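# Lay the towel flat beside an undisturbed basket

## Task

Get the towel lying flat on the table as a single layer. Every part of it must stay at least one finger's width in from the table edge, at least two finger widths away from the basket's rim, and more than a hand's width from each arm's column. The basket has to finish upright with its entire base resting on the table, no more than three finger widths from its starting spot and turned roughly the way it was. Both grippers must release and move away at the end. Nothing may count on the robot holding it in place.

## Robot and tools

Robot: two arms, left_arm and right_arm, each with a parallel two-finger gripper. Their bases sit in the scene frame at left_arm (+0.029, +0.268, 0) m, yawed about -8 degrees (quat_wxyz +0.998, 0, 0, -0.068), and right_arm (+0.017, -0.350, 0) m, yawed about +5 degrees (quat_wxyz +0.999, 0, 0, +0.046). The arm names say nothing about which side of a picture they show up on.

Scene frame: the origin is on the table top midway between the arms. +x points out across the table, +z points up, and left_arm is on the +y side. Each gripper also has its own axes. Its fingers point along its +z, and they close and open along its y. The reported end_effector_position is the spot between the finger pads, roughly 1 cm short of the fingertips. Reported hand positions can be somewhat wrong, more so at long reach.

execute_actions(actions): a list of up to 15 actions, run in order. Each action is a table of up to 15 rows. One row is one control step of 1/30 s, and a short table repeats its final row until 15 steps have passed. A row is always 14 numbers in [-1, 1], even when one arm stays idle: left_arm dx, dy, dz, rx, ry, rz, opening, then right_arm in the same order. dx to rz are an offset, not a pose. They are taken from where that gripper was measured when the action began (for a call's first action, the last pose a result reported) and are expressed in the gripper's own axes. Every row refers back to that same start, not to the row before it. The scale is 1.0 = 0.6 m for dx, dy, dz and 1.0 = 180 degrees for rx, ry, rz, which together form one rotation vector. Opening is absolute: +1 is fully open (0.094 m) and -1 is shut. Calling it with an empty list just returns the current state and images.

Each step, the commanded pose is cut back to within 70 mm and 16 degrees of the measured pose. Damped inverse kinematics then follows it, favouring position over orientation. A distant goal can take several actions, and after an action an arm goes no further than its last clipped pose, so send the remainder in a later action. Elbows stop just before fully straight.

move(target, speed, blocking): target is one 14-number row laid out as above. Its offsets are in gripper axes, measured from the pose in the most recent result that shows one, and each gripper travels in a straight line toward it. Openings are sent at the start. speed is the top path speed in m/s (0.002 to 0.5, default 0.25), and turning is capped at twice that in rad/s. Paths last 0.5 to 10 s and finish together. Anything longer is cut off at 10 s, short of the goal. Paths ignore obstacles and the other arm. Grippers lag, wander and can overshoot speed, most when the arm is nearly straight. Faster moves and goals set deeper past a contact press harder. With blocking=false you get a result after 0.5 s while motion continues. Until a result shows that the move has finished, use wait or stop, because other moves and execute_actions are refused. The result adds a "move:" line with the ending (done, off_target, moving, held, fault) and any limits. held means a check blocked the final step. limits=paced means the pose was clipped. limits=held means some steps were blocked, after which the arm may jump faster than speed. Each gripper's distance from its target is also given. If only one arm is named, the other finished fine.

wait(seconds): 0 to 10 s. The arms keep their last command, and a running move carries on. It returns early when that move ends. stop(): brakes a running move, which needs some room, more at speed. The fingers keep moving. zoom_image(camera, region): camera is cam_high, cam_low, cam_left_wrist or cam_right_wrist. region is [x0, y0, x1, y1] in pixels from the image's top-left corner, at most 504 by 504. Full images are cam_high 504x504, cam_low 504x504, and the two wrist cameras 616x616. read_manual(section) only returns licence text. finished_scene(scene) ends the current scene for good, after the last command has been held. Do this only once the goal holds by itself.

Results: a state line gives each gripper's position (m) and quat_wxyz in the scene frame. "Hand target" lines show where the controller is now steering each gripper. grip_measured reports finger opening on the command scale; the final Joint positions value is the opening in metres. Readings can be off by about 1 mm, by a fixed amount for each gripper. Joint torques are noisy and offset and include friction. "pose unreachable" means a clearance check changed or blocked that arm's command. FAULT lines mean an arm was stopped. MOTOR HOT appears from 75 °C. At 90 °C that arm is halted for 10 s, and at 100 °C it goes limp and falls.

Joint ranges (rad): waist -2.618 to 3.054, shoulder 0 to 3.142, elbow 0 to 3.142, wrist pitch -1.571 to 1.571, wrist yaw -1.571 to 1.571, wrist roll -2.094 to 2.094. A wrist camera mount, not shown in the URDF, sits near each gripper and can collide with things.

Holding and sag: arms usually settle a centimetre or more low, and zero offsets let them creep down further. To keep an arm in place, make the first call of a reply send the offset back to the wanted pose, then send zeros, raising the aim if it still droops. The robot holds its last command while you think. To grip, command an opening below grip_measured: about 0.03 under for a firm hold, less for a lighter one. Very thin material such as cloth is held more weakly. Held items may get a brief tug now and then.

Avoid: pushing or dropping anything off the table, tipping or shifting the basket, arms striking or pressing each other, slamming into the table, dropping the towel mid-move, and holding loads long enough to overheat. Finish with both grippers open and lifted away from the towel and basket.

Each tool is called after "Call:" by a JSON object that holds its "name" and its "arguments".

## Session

Call:
{"name": "execute_actions", "arguments": {"actions": []}}

Scene clock: 0.00 s.
left_arm: end_effector_position=(+0.2389, +0.0443, +0.1833) grip_measured=+1.000 end_effector_quat_wxyz=(+0.046, +0.766, +0.635, -0.087) | right_arm: end_effector_position=(+0.4039, -0.6049, +0.1810) grip_measured=+1.000 end_effector_quat_wxyz=(-0.018, -0.159, +0.908, -0.387)
Joint positions: left_arm=[-0.578  1.656  1.601 -1.453  0.186  1.038  0.094] | right_arm=[-0.427  1.922  1.695 -0.916  0.693 -0.838  0.094]
Joint velocities: left_arm=[ 0.002 -0.027  0.002  0.007 -0.022  0.037  0.   ] | right_arm=[ 0.002  0.002  0.022  0.037  0.022 -0.037  0.   ]
Joint torques (N m, as the arm reports them, + toward a larger angle): no reading
Hand target (left_arm): +0.237, +0.044, +0.184; +0.044, +0.766, +0.635, -0.090
Hand target (right_arm): +0.405, -0.606, +0.193; -0.006, -0.150, +0.906, -0.397

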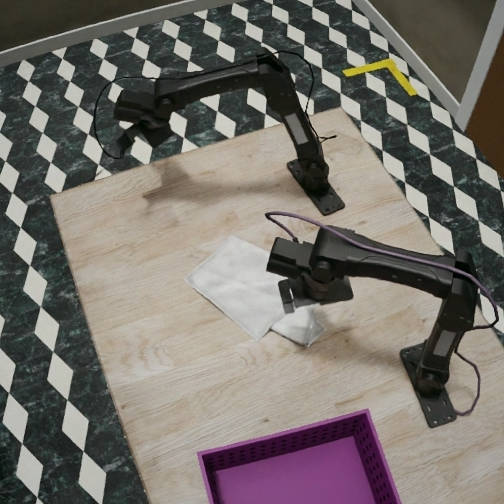

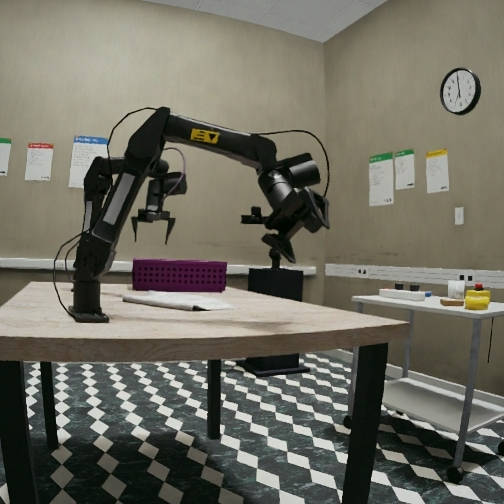

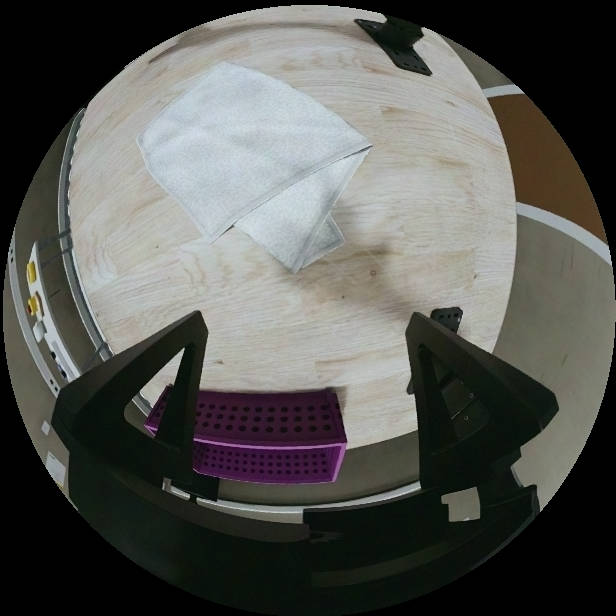

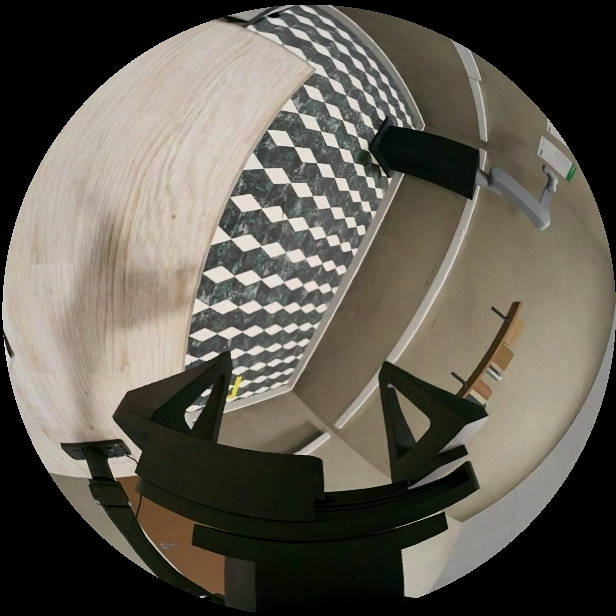

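Call:
{"name": "zoom_image", "arguments": {"camera": "cam_left_wrist", "region": [100, 30, 420, 310]}}

Call:
{"name": "zoom_image", "arguments": {"camera": "cam_high", "region": [160, 210, 360, 370]}}

Region (100, 30, 420, 310) of cam_left_wrist's 616x616 image, scaled by 1.575, with more detail than that image has; it fills the top 441 rows of this view, and the rest is white.

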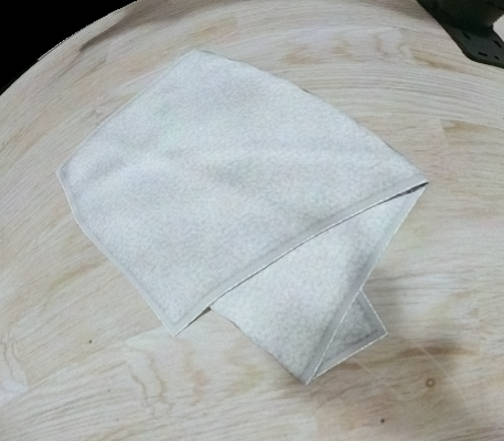

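Region (160, 210, 360, 370) of cam_high's 504x504 image, scaled by 2.520, with more detail than that image has; it fills the top 403 rows of this view, and the rest is white.

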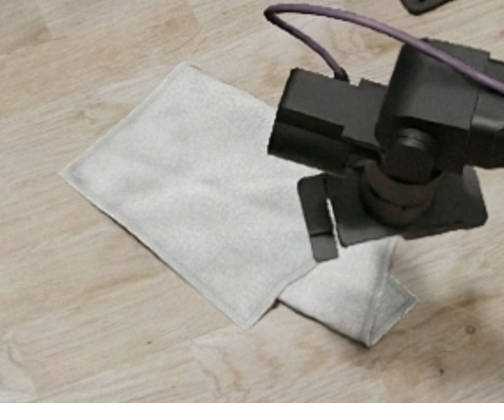

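Call:
{"name": "move", "arguments": {"target": [-0.286, -0.087, 0.16, -0.036, 0.053, -0.245, 1, 0, 0, 0, 0, 0, 0, 1], "speed": 0.15}}

Scene clock: 114.53 s.
left_arm: end_effector_position=(+0.1506, -0.1288, +0.1254) grip_measured=+1.000 end_effector_quat_wxyz=(-0.000, +0.477, +0.879, -0.007) | right_arm: end_effector_position=(+0.4039, -0.6049, +0.1810) grip_measured=+1.000 end_effector_quat_wxyz=(-0.018, -0.159, +0.908, -0.387)
Joint positions: left_arm=[-1.136  2.145  2.039 -1.455  0.01  -0.278  0.094] | right_arm=[-0.427  1.922  1.695 -0.916  0.693 -0.838  0.094]
Joint velocities: left_arm=[ 0.012 -0.022  0.012 -0.007 -0.022  0.037  0.   ] | right_arm=[ 0.007  0.007 -0.002 -0.037 -0.022 -0.007  0.   ]
Joint torques (N m, as the arm reports them, + toward a larger angle): left_arm=[ -0.19 -12.14   9.77   0.13  -0.11  -0.08] | right_arm=[-0.01 -8.57  7.03  0.82  0.29  0.  ]
Hand target (left_arm): +0.152, -0.131, +0.127; +0.004, +0.473, +0.881, -0.001
Hand target (right_arm): +0.404, -0.605, +0.181; -0.018, -0.159, +0.908, -0.387
Off the commanded pose (left_arm): 0.002 m, 1 deg.
Off the commanded pose (right_arm): 0.000 m, 0 deg.
move: done

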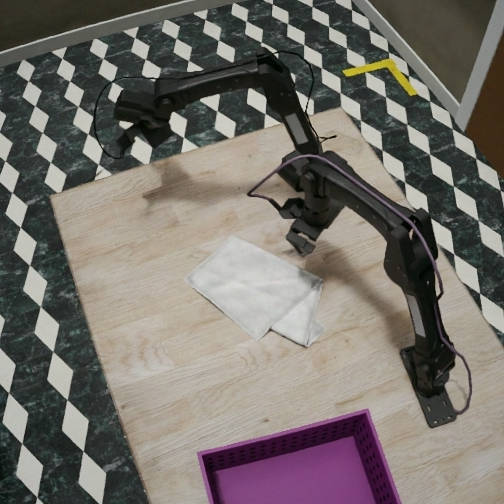

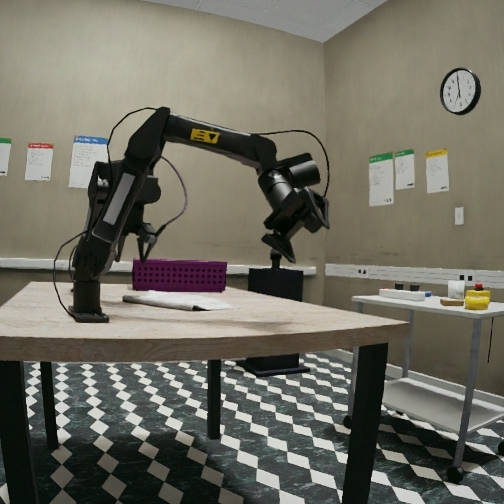

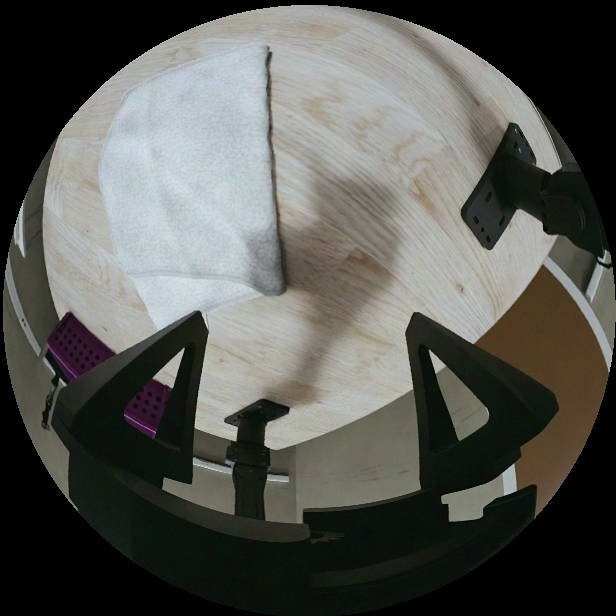

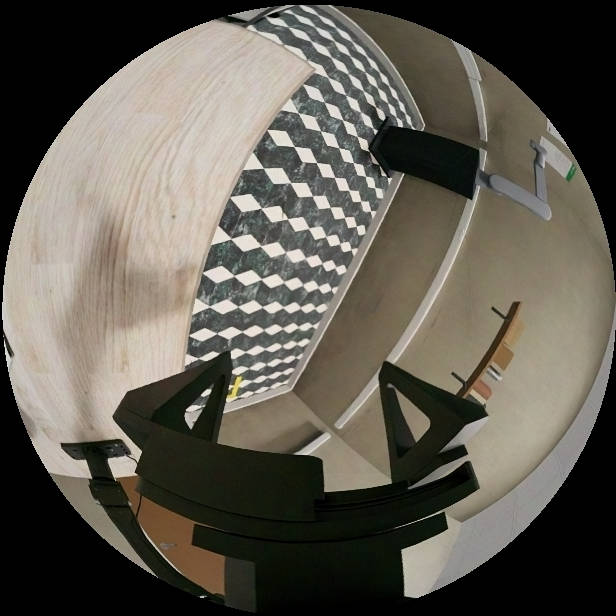

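Call:
{"name": "move", "arguments": {"target": [0.0, 0.058, 0.108, -0.1, 0, 0, -0.3, 0, 0, 0, 0, 0, 0, 1], "speed": 0.1}}

Scene clock: 127.23 s.
left_arm: end_effector_position=(+0.1795, -0.1151, +0.0702) grip_measured=-0.298 end_effector_quat_wxyz=(+0.074, +0.472, +0.871, +0.116) | right_arm: end_effector_position=(+0.4039, -0.6049, +0.1810) grip_measured=+1.000 end_effector_quat_wxyz=(-0.018, -0.159, +0.908, -0.387)
Joint positions: left_arm=[-1.178  2.198  1.875 -1.318 -0.268 -0.33   0.033] | right_arm=[-0.427  1.922  1.695 -0.916  0.693 -0.838  0.094]
Joint velocities: left_arm=[ 0.007 -0.007  0.012 -0.037 -0.007 -0.037 -0.   ] | right_arm=[-0.002  0.007  0.002  0.037  0.007 -0.022  0.   ]
Joint torques (N m, as the arm reports them, + toward a larger angle): left_arm=[ -0.59 -12.68   4.86   0.21  -0.37  -0.09] | right_arm=[ 0.   -8.58  7.04  0.82  0.29 -0.01]
Hand target (left_arm): +0.179, -0.111, +0.061; +0.073, +0.471, +0.869, +0.131
Hand target (right_arm): +0.404, -0.605, +0.181; -0.018, -0.159, +0.908, -0.387
Off the commanded pose (left_arm): 0.011 m, 2 deg.
Off the commanded pose (right_arm): 0.000 m, 0 deg.
move: off_target (left_arm)

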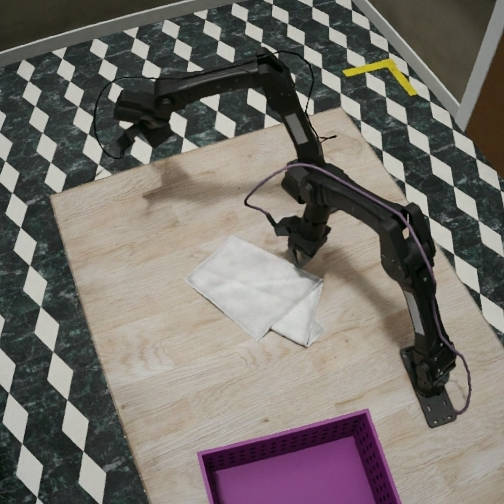

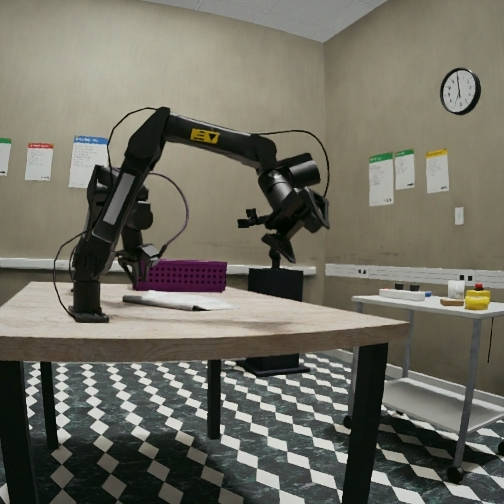

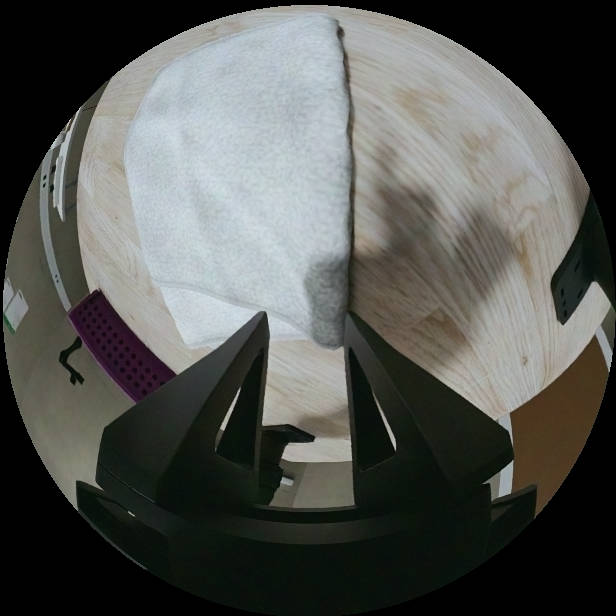

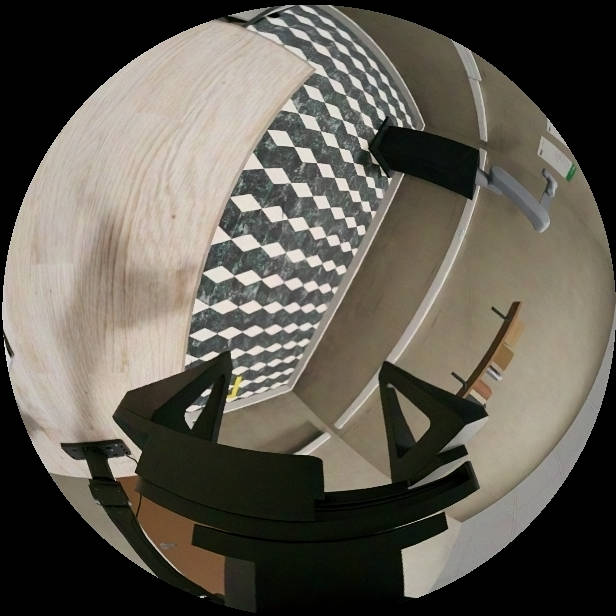

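Call:
{"name": "move", "arguments": {"target": [0.033, -0.04, 0.062, 0, 0, 0, -0.3, 0, 0, 0, 0, 0, 0, 1], "speed": 0.05}}

Scene clock: 136.60 s.
left_arm: end_effector_position=(+0.1621, -0.1090, +0.0270) grip_measured=-0.298 end_effector_quat_wxyz=(+0.074, +0.474, +0.869, +0.120) | right_arm: end_effector_position=(+0.4039, -0.6049, +0.1810) grip_measured=+1.000 end_effector_quat_wxyz=(-0.018, -0.159, +0.908, -0.387)
Joint positions: left_arm=[-1.217  2.196  1.697 -1.158 -0.27  -0.366  0.033] | right_arm=[-0.427  1.922  1.695 -0.916  0.693 -0.838  0.094]
Joint velocities: left_arm=[-0.002 -0.012  0.002 -0.051  0.007 -0.081 -0.   ] | right_arm=[ 0.002  0.007 -0.017 -0.081 -0.081  0.007  0.   ]
Joint torques (N m, as the arm reports them, + toward a larger angle): left_arm=[ -0.53 -15.     4.46   0.17  -0.11  -0.09] | right_arm=[ 0.   -8.57  7.03  0.82  0.29 -0.01]
Hand target (left_arm): +0.158, -0.107, +0.028; +0.074, +0.472, +0.871, +0.116
Hand target (right_arm): +0.404, -0.605, +0.181; -0.018, -0.159, +0.908, -0.387
Off the commanded pose (left_arm): 0.005 m, 1 deg.
Off the commanded pose (right_arm): 0.000 m, 0 deg.
move: done

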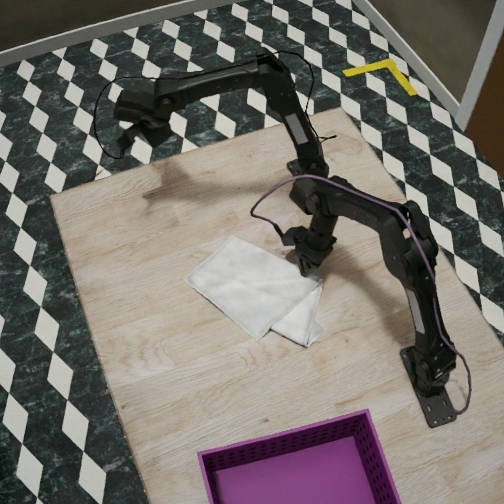

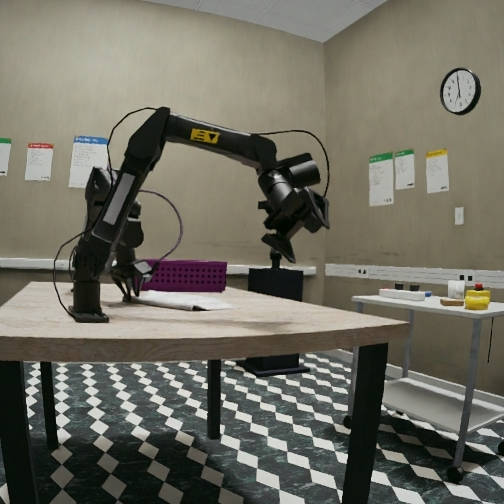

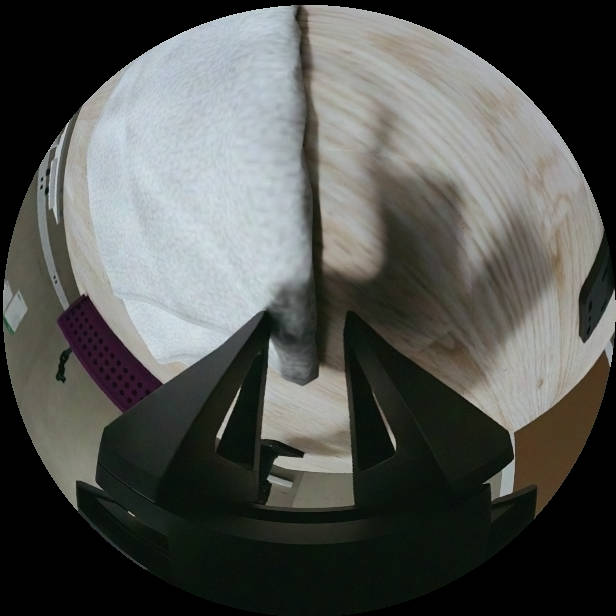

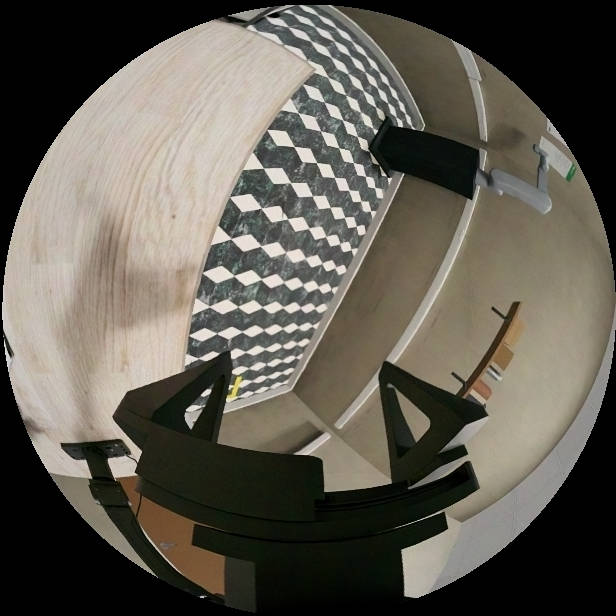

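Call:
{"name": "execute_actions", "arguments": {"actions": [[[0.0,0.006,0.02,0,0,0,-0.3, 0,0,0,0,0,0,1]]]}}

Call:
{"name": "zoom_image", "arguments": {"camera": "cam_left_wrist", "region": [206, 230, 406, 430]}}

Scene clock: 140.70 s.
left_arm: end_effector_position=(+0.1663, -0.1118, +0.0231) grip_measured=-0.298 end_effector_quat_wxyz=(+0.080, +0.472, +0.871, +0.113) | right_arm: end_effector_position=(+0.4039, -0.6049, +0.1810) grip_measured=+1.000 end_effector_quat_wxyz=(-0.018, -0.159, +0.908, -0.387)
Joint positions: left_arm=[-1.209  2.196  1.683 -1.123 -0.27  -0.36   0.033] | right_arm=[-0.427  1.922  1.695 -0.916  0.693 -0.838  0.094]
Joint velocities: left_arm=[-0.012 -0.012 -0.007  0.022 -0.007 -0.007  0.001] | right_arm=[ 0.012  0.012  0.007 -0.051  0.007  0.007  0.   ]
Joint torques (N m, as the arm reports them, + toward a larger angle): left_arm=[  0.57 -13.35   4.42   0.26  -0.18   0.11] | right_arm=[ 0.   -8.57  7.03  0.82  0.29 -0.01]
Hand target (left_arm): +0.168, -0.105, +0.017; +0.074, +0.474, +0.869, +0.120
Hand target (right_arm): +0.404, -0.605, +0.181; -0.018, -0.159, +0.908, -0.387
Off the commanded pose (left_arm): 0.009 m, 1 deg.
Off the commanded pose (right_arm): 0.000 m, 0 deg.

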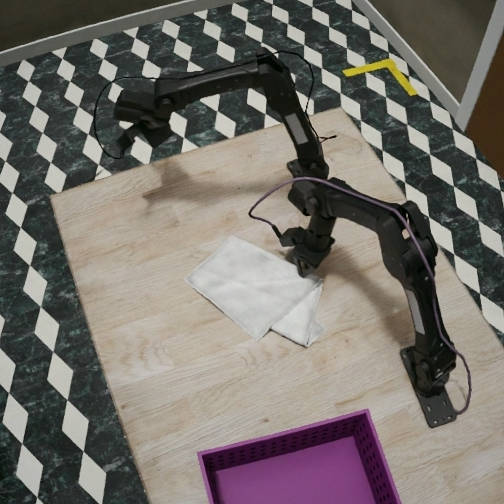

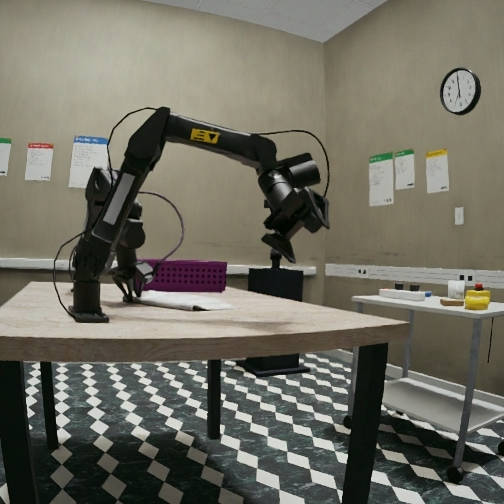

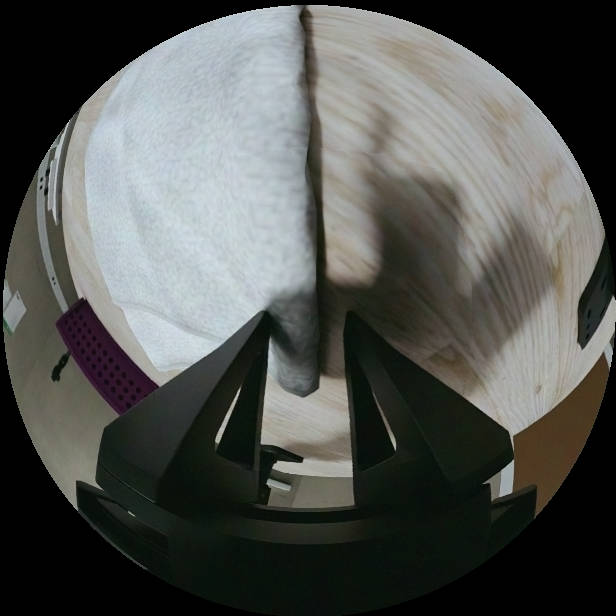

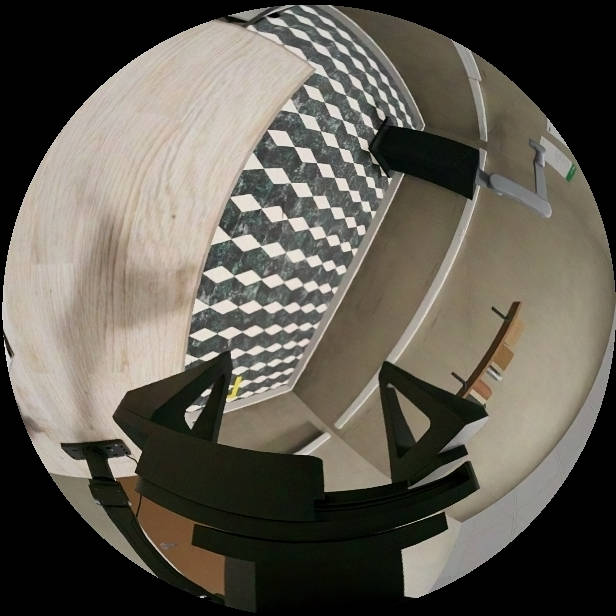

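Region (206, 230, 406, 430) of cam_left_wrist's 616x616 image, scaled by 2.520, with more detail than that image has.

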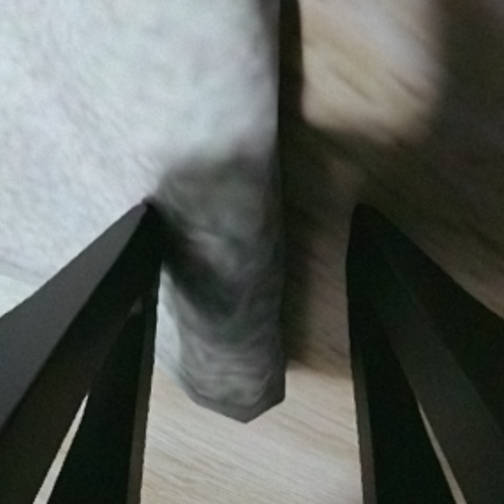

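Call:
{"name": "execute_actions", "arguments": {"actions": [[[0.0,-0.002,0.016,0,0,0,-0.3, 0,0,0,0,0,0,1]]]}}

Scene clock: 142.50 s.
left_arm: end_effector_position=(+0.1675, -0.1172, +0.0228) grip_measured=-0.298 end_effector_quat_wxyz=(+0.087, +0.471, +0.872, +0.104) | right_arm: end_effector_position=(+0.4039, -0.6049, +0.1810) grip_measured=+1.000 end_effector_quat_wxyz=(-0.018, -0.159, +0.908, -0.387)
Joint positions: left_arm=[-1.209  2.196  1.683 -1.1   -0.27  -0.36   0.033] | right_arm=[-0.427  1.922  1.695 -0.916  0.693 -0.838  0.094]
Joint velocities: left_arm=[ 0.007 -0.002 -0.007 -0.037  0.007 -0.007  0.001] | right_arm=[ 0.012 -0.002  0.017 -0.037  0.051 -0.066  0.   ]
Joint torques (N m, as the arm reports them, + toward a larger angle): left_arm=[  0.17 -12.81   4.75   0.29  -0.18   0.06] | right_arm=[ 0.01 -8.57  7.03  0.82  0.29 -0.01]
Hand target (left_arm): +0.168, -0.111, +0.014; +0.080, +0.472, +0.871, +0.113
Hand target (right_arm): +0.404, -0.605, +0.181; -0.018, -0.159, +0.908, -0.387
Off the commanded pose (left_arm): 0.011 m, 1 deg.
Off the commanded pose (right_arm): 0.000 m, 0 deg.

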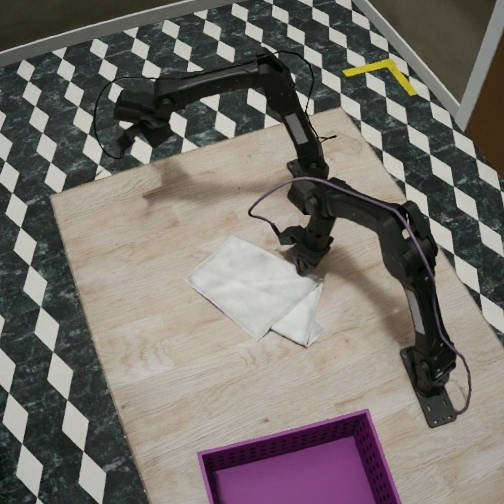

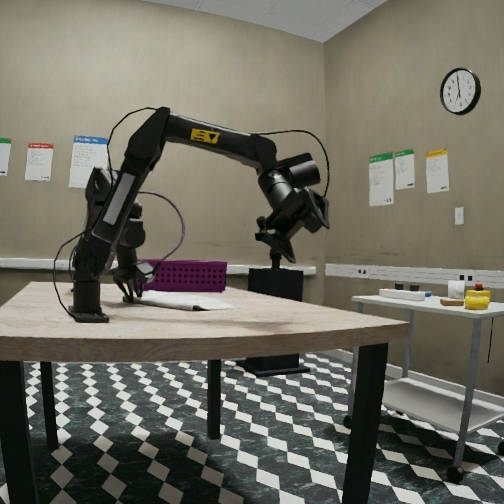

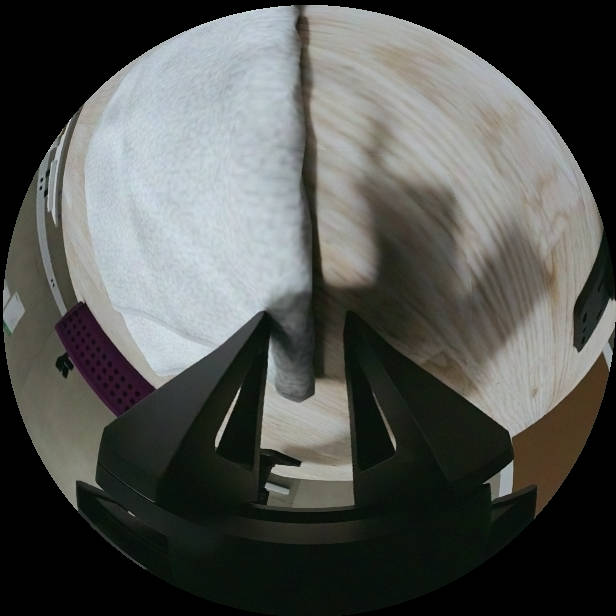

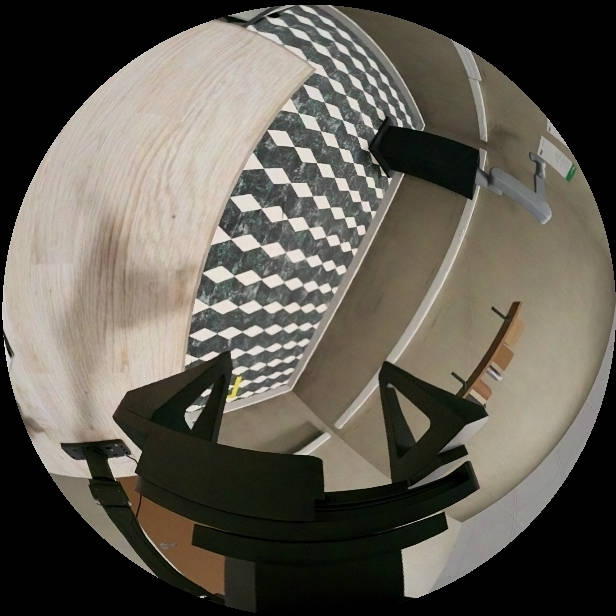

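Call:
{"name": "execute_actions", "arguments": {"actions": [[[0.0,0.008,0.035,0.01,0,0,-0.3, 0,0,0,0,0,0,1]]]}}

Call:
{"name": "zoom_image", "arguments": {"camera": "cam_left_wrist", "region": [206, 230, 406, 430]}}

Scene clock: 146.57 s.
left_arm: end_effector_position=(+0.1764, -0.1217, +0.0182) grip_measured=-0.298 end_effector_quat_wxyz=(+0.092, +0.470, +0.874, +0.082) | right_arm: end_effector_position=(+0.4039, -0.6049, +0.1810) grip_measured=+1.000 end_effector_quat_wxyz=(-0.018, -0.159, +0.908, -0.387)
Joint positions: left_arm=[-1.181  2.185  1.651 -1.031 -0.247 -0.329  0.033] | right_arm=[-0.427  1.922  1.695 -0.916  0.693 -0.838  0.094]
Joint velocities: left_arm=[-0.007  0.007  0.007  0.022  0.007  0.081 -0.   ] | right_arm=[ 0.002 -0.027  0.002 -0.007 -0.037 -0.051  0.   ]
Joint torques (N m, as the arm reports them, + toward a larger angle): left_arm=[  0.65 -12.58   3.32   0.48  -0.08   0.11] | right_arm=[ 0.   -8.57  7.03  0.82  0.29  0.  ]
Hand target (left_arm): +0.176, -0.112, +0.004; +0.079, +0.472, +0.873, +0.091
Hand target (right_arm): +0.404, -0.605, +0.181; -0.018, -0.159, +0.908, -0.387
Off the commanded pose (left_arm): 0.017 m, 2 deg.
Off the commanded pose (right_arm): 0.000 m, 0 deg.

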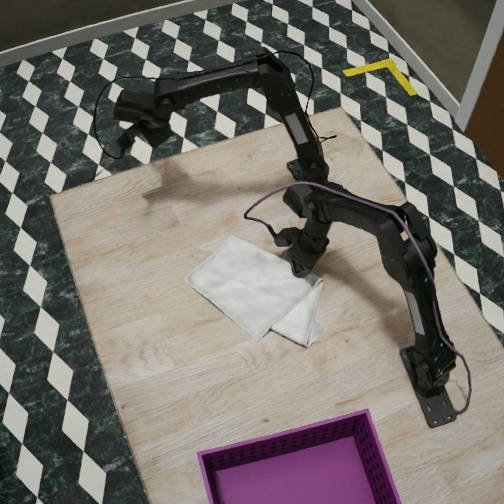

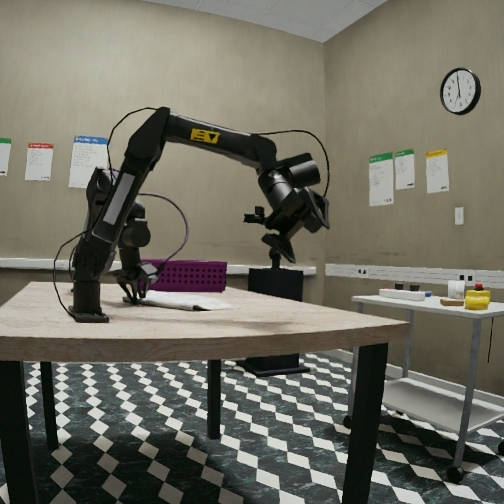

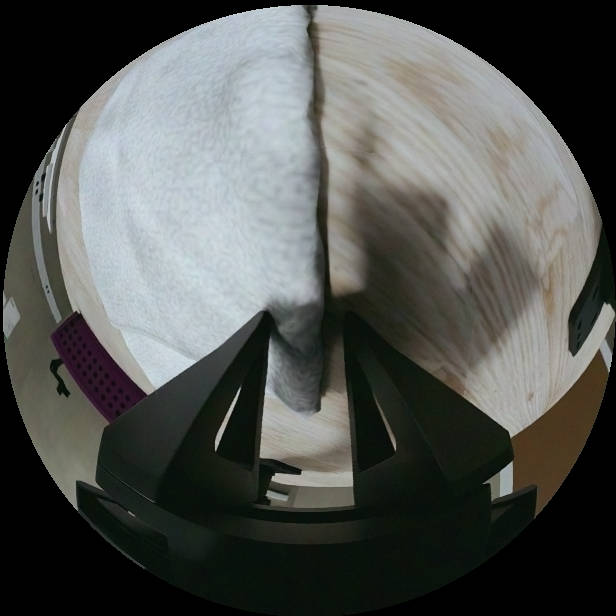

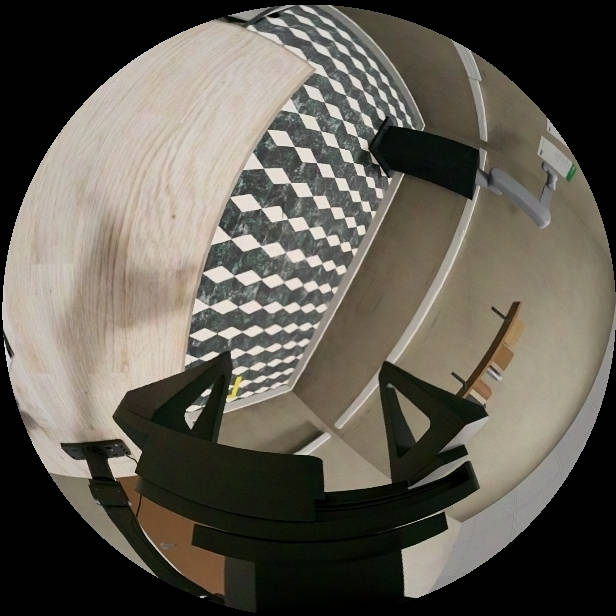

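Region (206, 230, 406, 430) of cam_left_wrist's 616x616 image, scaled by 2.520, with more detail than that image has.

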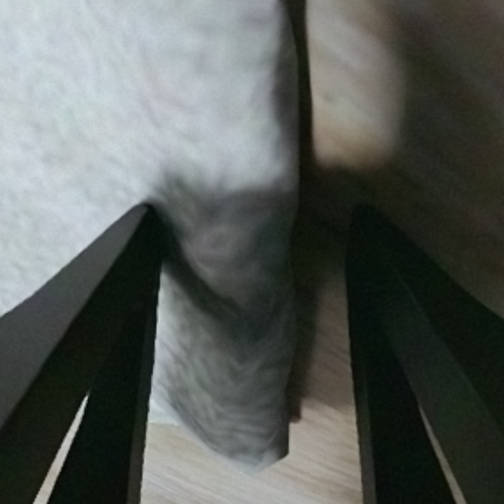

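Call:
{"name": "execute_actions", "arguments": {"actions": [[[0,0,0.008,0,0,0,-0.33, 0,0,0,0,0,0,1],[0,0,0.008,0,0,0,-0.36, 0,0,0,0,0,0,1],[0,0,0.008,0,0,0,-0.39, 0,0,0,0,0,0,1],[0,0,0.008,0,0,0,-0.42, 0,0,0,0,0,0,1],[0,0,0.008,0,0,0,-0.45, 0,0,0,0,0,0,1],[0,0,0.008,0,0,0,-0.48, 0,0,0,0,0,0,1],[0,0,0.008,0,0,0,-0.51, 0,0,0,0,0,0,1],[0,0,0.008,0,0,0,-0.54, 0,0,0,0,0,0,1],[0,0,0.008,0,0,0,-0.57, 0,0,0,0,0,0,1],[0,0,0.008,0,0,0,-0.6, 0,0,0,0,0,0,1],[0,0,0.008,0,0,0,-0.63, 0,0,0,0,0,0,1],[0,0,0.008,0,0,0,-0.66, 0,0,0,0,0,0,1],[0,0,0.008,0,0,0,-0.69, 0,0,0,0,0,0,1],[0,0,0.008,0,0,0,-0.72, 0,0,0,0,0,0,1],[0,0,0.008,0,0,0,-0.75, 0,0,0,0,0,0,1]]]}}

Call:
{"name": "zoom_image", "arguments": {"camera": "cam_left_wrist", "region": [206, 230, 406, 430]}}

Scene clock: 152.90 s.
left_arm: end_effector_position=(+0.1768, -0.1233, +0.0183) grip_measured=-0.735 end_effector_quat_wxyz=(+0.094, +0.470, +0.874, +0.079) | right_arm: end_effector_position=(+0.4039, -0.6049, +0.1810) grip_measured=+1.000 end_effector_quat_wxyz=(-0.018, -0.159, +0.908, -0.387)
Joint positions: left_arm=[-1.181  2.185  1.651 -1.024 -0.247 -0.328  0.012] | right_arm=[-0.427  1.922  1.695 -0.916  0.693 -0.838  0.094]
Joint velocities: left_arm=[ 0.002  0.027  0.017  0.081  0.007 -0.051 -0.024] | right_arm=[-0.002 -0.007 -0.002  0.007 -0.037  0.037  0.   ]
Joint torques (N m, as the arm reports them, + toward a larger angle): left_arm=[  0.12 -13.     5.89   0.4   -0.16   0.05] | right_arm=[ 0.   -8.57  7.03  0.82  0.29 -0.01]
Hand target (left_arm): +0.177, -0.121, +0.014; +0.092, +0.470, +0.874, +0.082
Hand target (right_arm): +0.404, -0.605, +0.181; -0.018, -0.159, +0.908, -0.387
Off the commanded pose (left_arm): 0.005 m, 0 deg.
Off the commanded pose (right_arm): 0.000 m, 0 deg.

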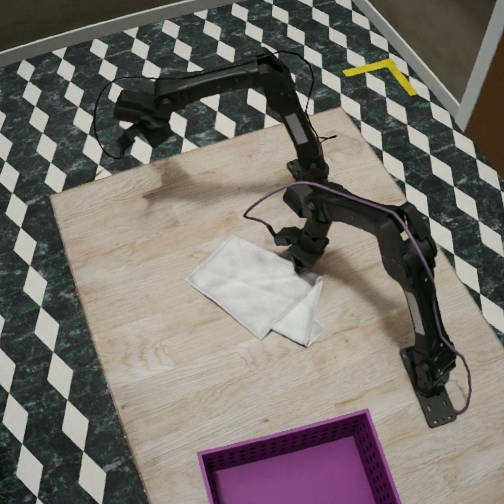

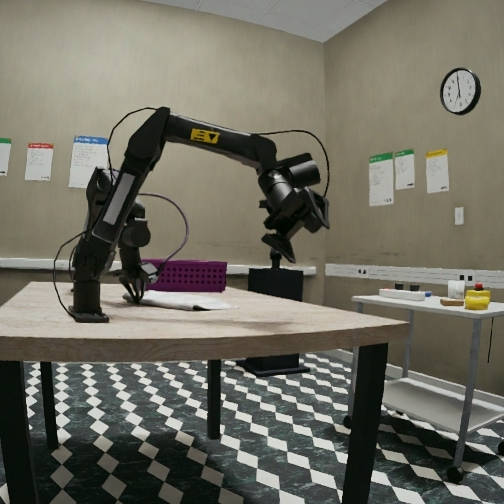

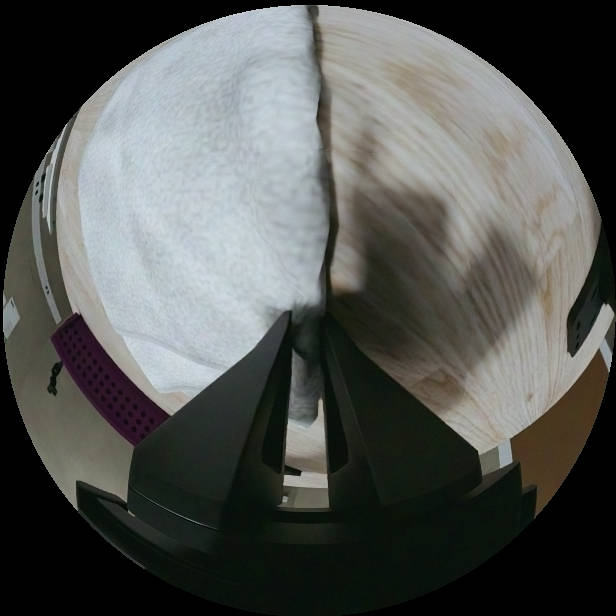

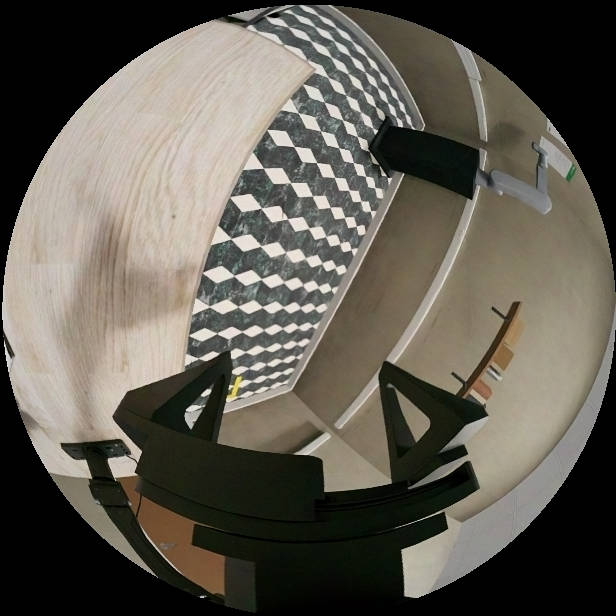

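Region (206, 230, 406, 430) of cam_left_wrist's 616x616 image, scaled by 2.520, with more detail than that image has.

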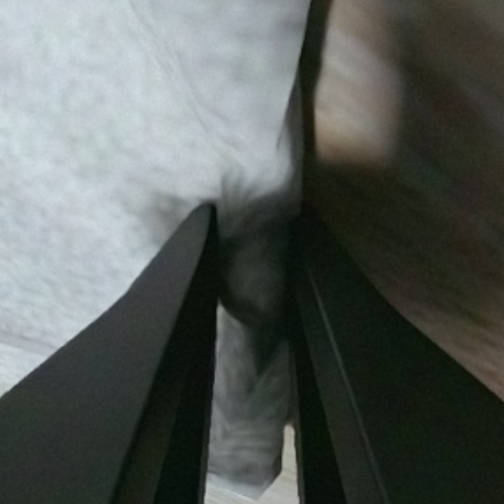

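Call:
{"name": "execute_actions", "arguments": {"actions": [[[0,0,0.006,0,0,0,-0.77, 0,0,0,0,0,0,1],[0,0,0.006,0,0,0,-0.79, 0,0,0,0,0,0,1],[0,0,0.006,0,0,0,-0.81, 0,0,0,0,0,0,1],[0,0,0.006,0,0,0,-0.83, 0,0,0,0,0,0,1],[0,0,0.006,0,0,0,-0.85, 0,0,0,0,0,0,1],[0,0,0.006,0,0,0,-0.87, 0,0,0,0,0,0,1],[0,0,0.006,0,0,0,-0.89, 0,0,0,0,0,0,1],[0,0,0.006,0,0,0,-0.91, 0,0,0,0,0,0,1],[0,0,0.006,0,0,0,-0.93, 0,0,0,0,0,0,1],[0,0,0.006,0,0,0,-0.95, 0,0,0,0,0,0,1],[0,0,0.006,0,0,0,-0.97, 0,0,0,0,0,0,1],[0,0,0.006,0,0,0,-0.99, 0,0,0,0,0,0,1],[0,0,0.006,0,0,0,-1, 0,0,0,0,0,0,1]]]}}

Call:
{"name": "zoom_image", "arguments": {"camera": "cam_left_wrist", "region": [206, 230, 406, 430]}}

Scene clock: 156.93 s.
left_arm: end_effector_position=(+0.1770, -0.1237, +0.0200) grip_measured=-0.941 end_effector_quat_wxyz=(+0.096, +0.470, +0.874, +0.078) | right_arm: end_effector_position=(+0.4039, -0.6049, +0.1810) grip_measured=+1.000 end_effector_quat_wxyz=(-0.018, -0.159, +0.908, -0.387)
Joint positions: left_arm=[-1.181  2.181  1.651 -1.024 -0.248 -0.328  0.003] | right_arm=[-0.427  1.922  1.695 -0.916  0.693 -0.838  0.094]
Joint velocities: left_arm=[ 0.002 -0.002  0.002 -0.022  0.051 -0.081  0.001] | right_arm=[ 0.012 -0.002 -0.022  0.037  0.007  0.051  0.   ]
Joint torques (N m, as the arm reports them, + toward a larger angle): left_arm=[  0.05 -12.8    6.28   0.44  -0.14   0.04] | right_arm=[ 0.   -8.57  7.03  0.82  0.29  0.  ]
Hand target (left_arm): +0.178, -0.123, +0.015; +0.094, +0.470, +0.874, +0.079
Hand target (right_arm): +0.404, -0.605, +0.181; -0.018, -0.159, +0.908, -0.387
Off the commanded pose (left_arm): 0.005 m, 0 deg.
Off the commanded pose (right_arm): 0.000 m, 0 deg.

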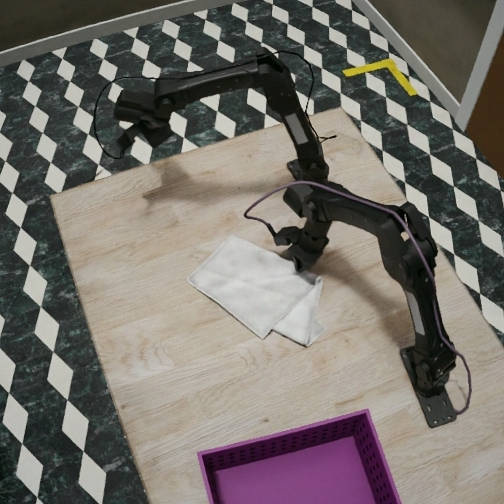

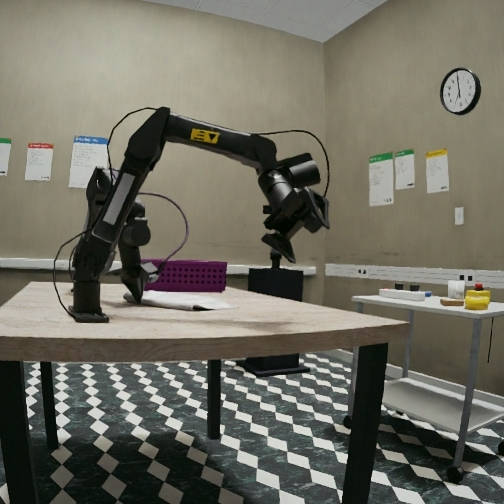

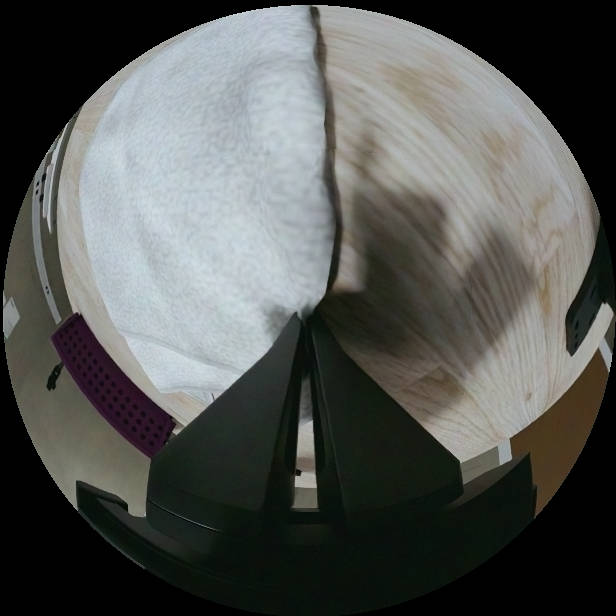

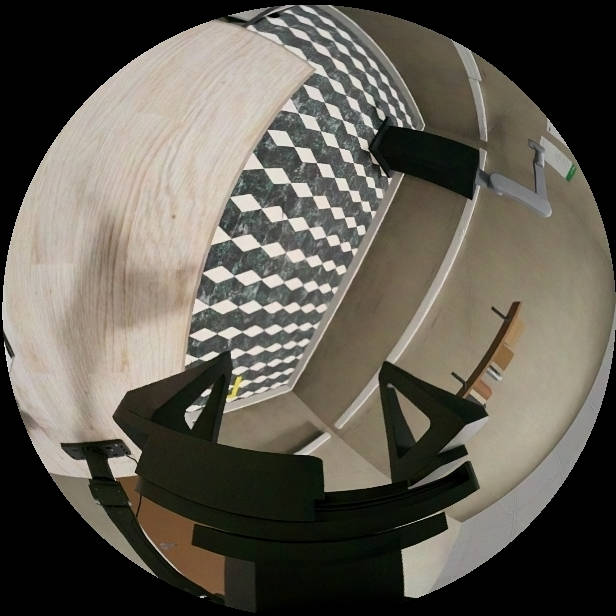

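Region (206, 230, 406, 430) of cam_left_wrist's 616x616 image, scaled by 2.520, with more detail than that image has.

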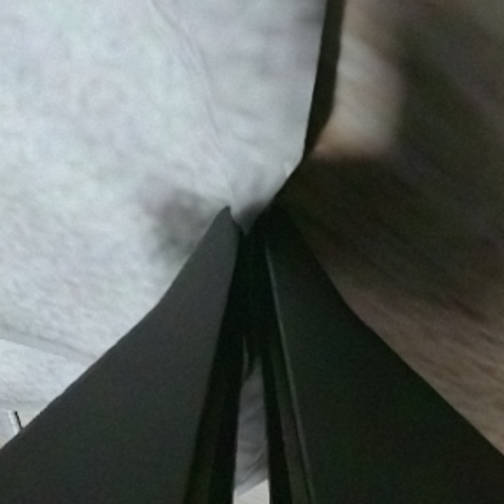

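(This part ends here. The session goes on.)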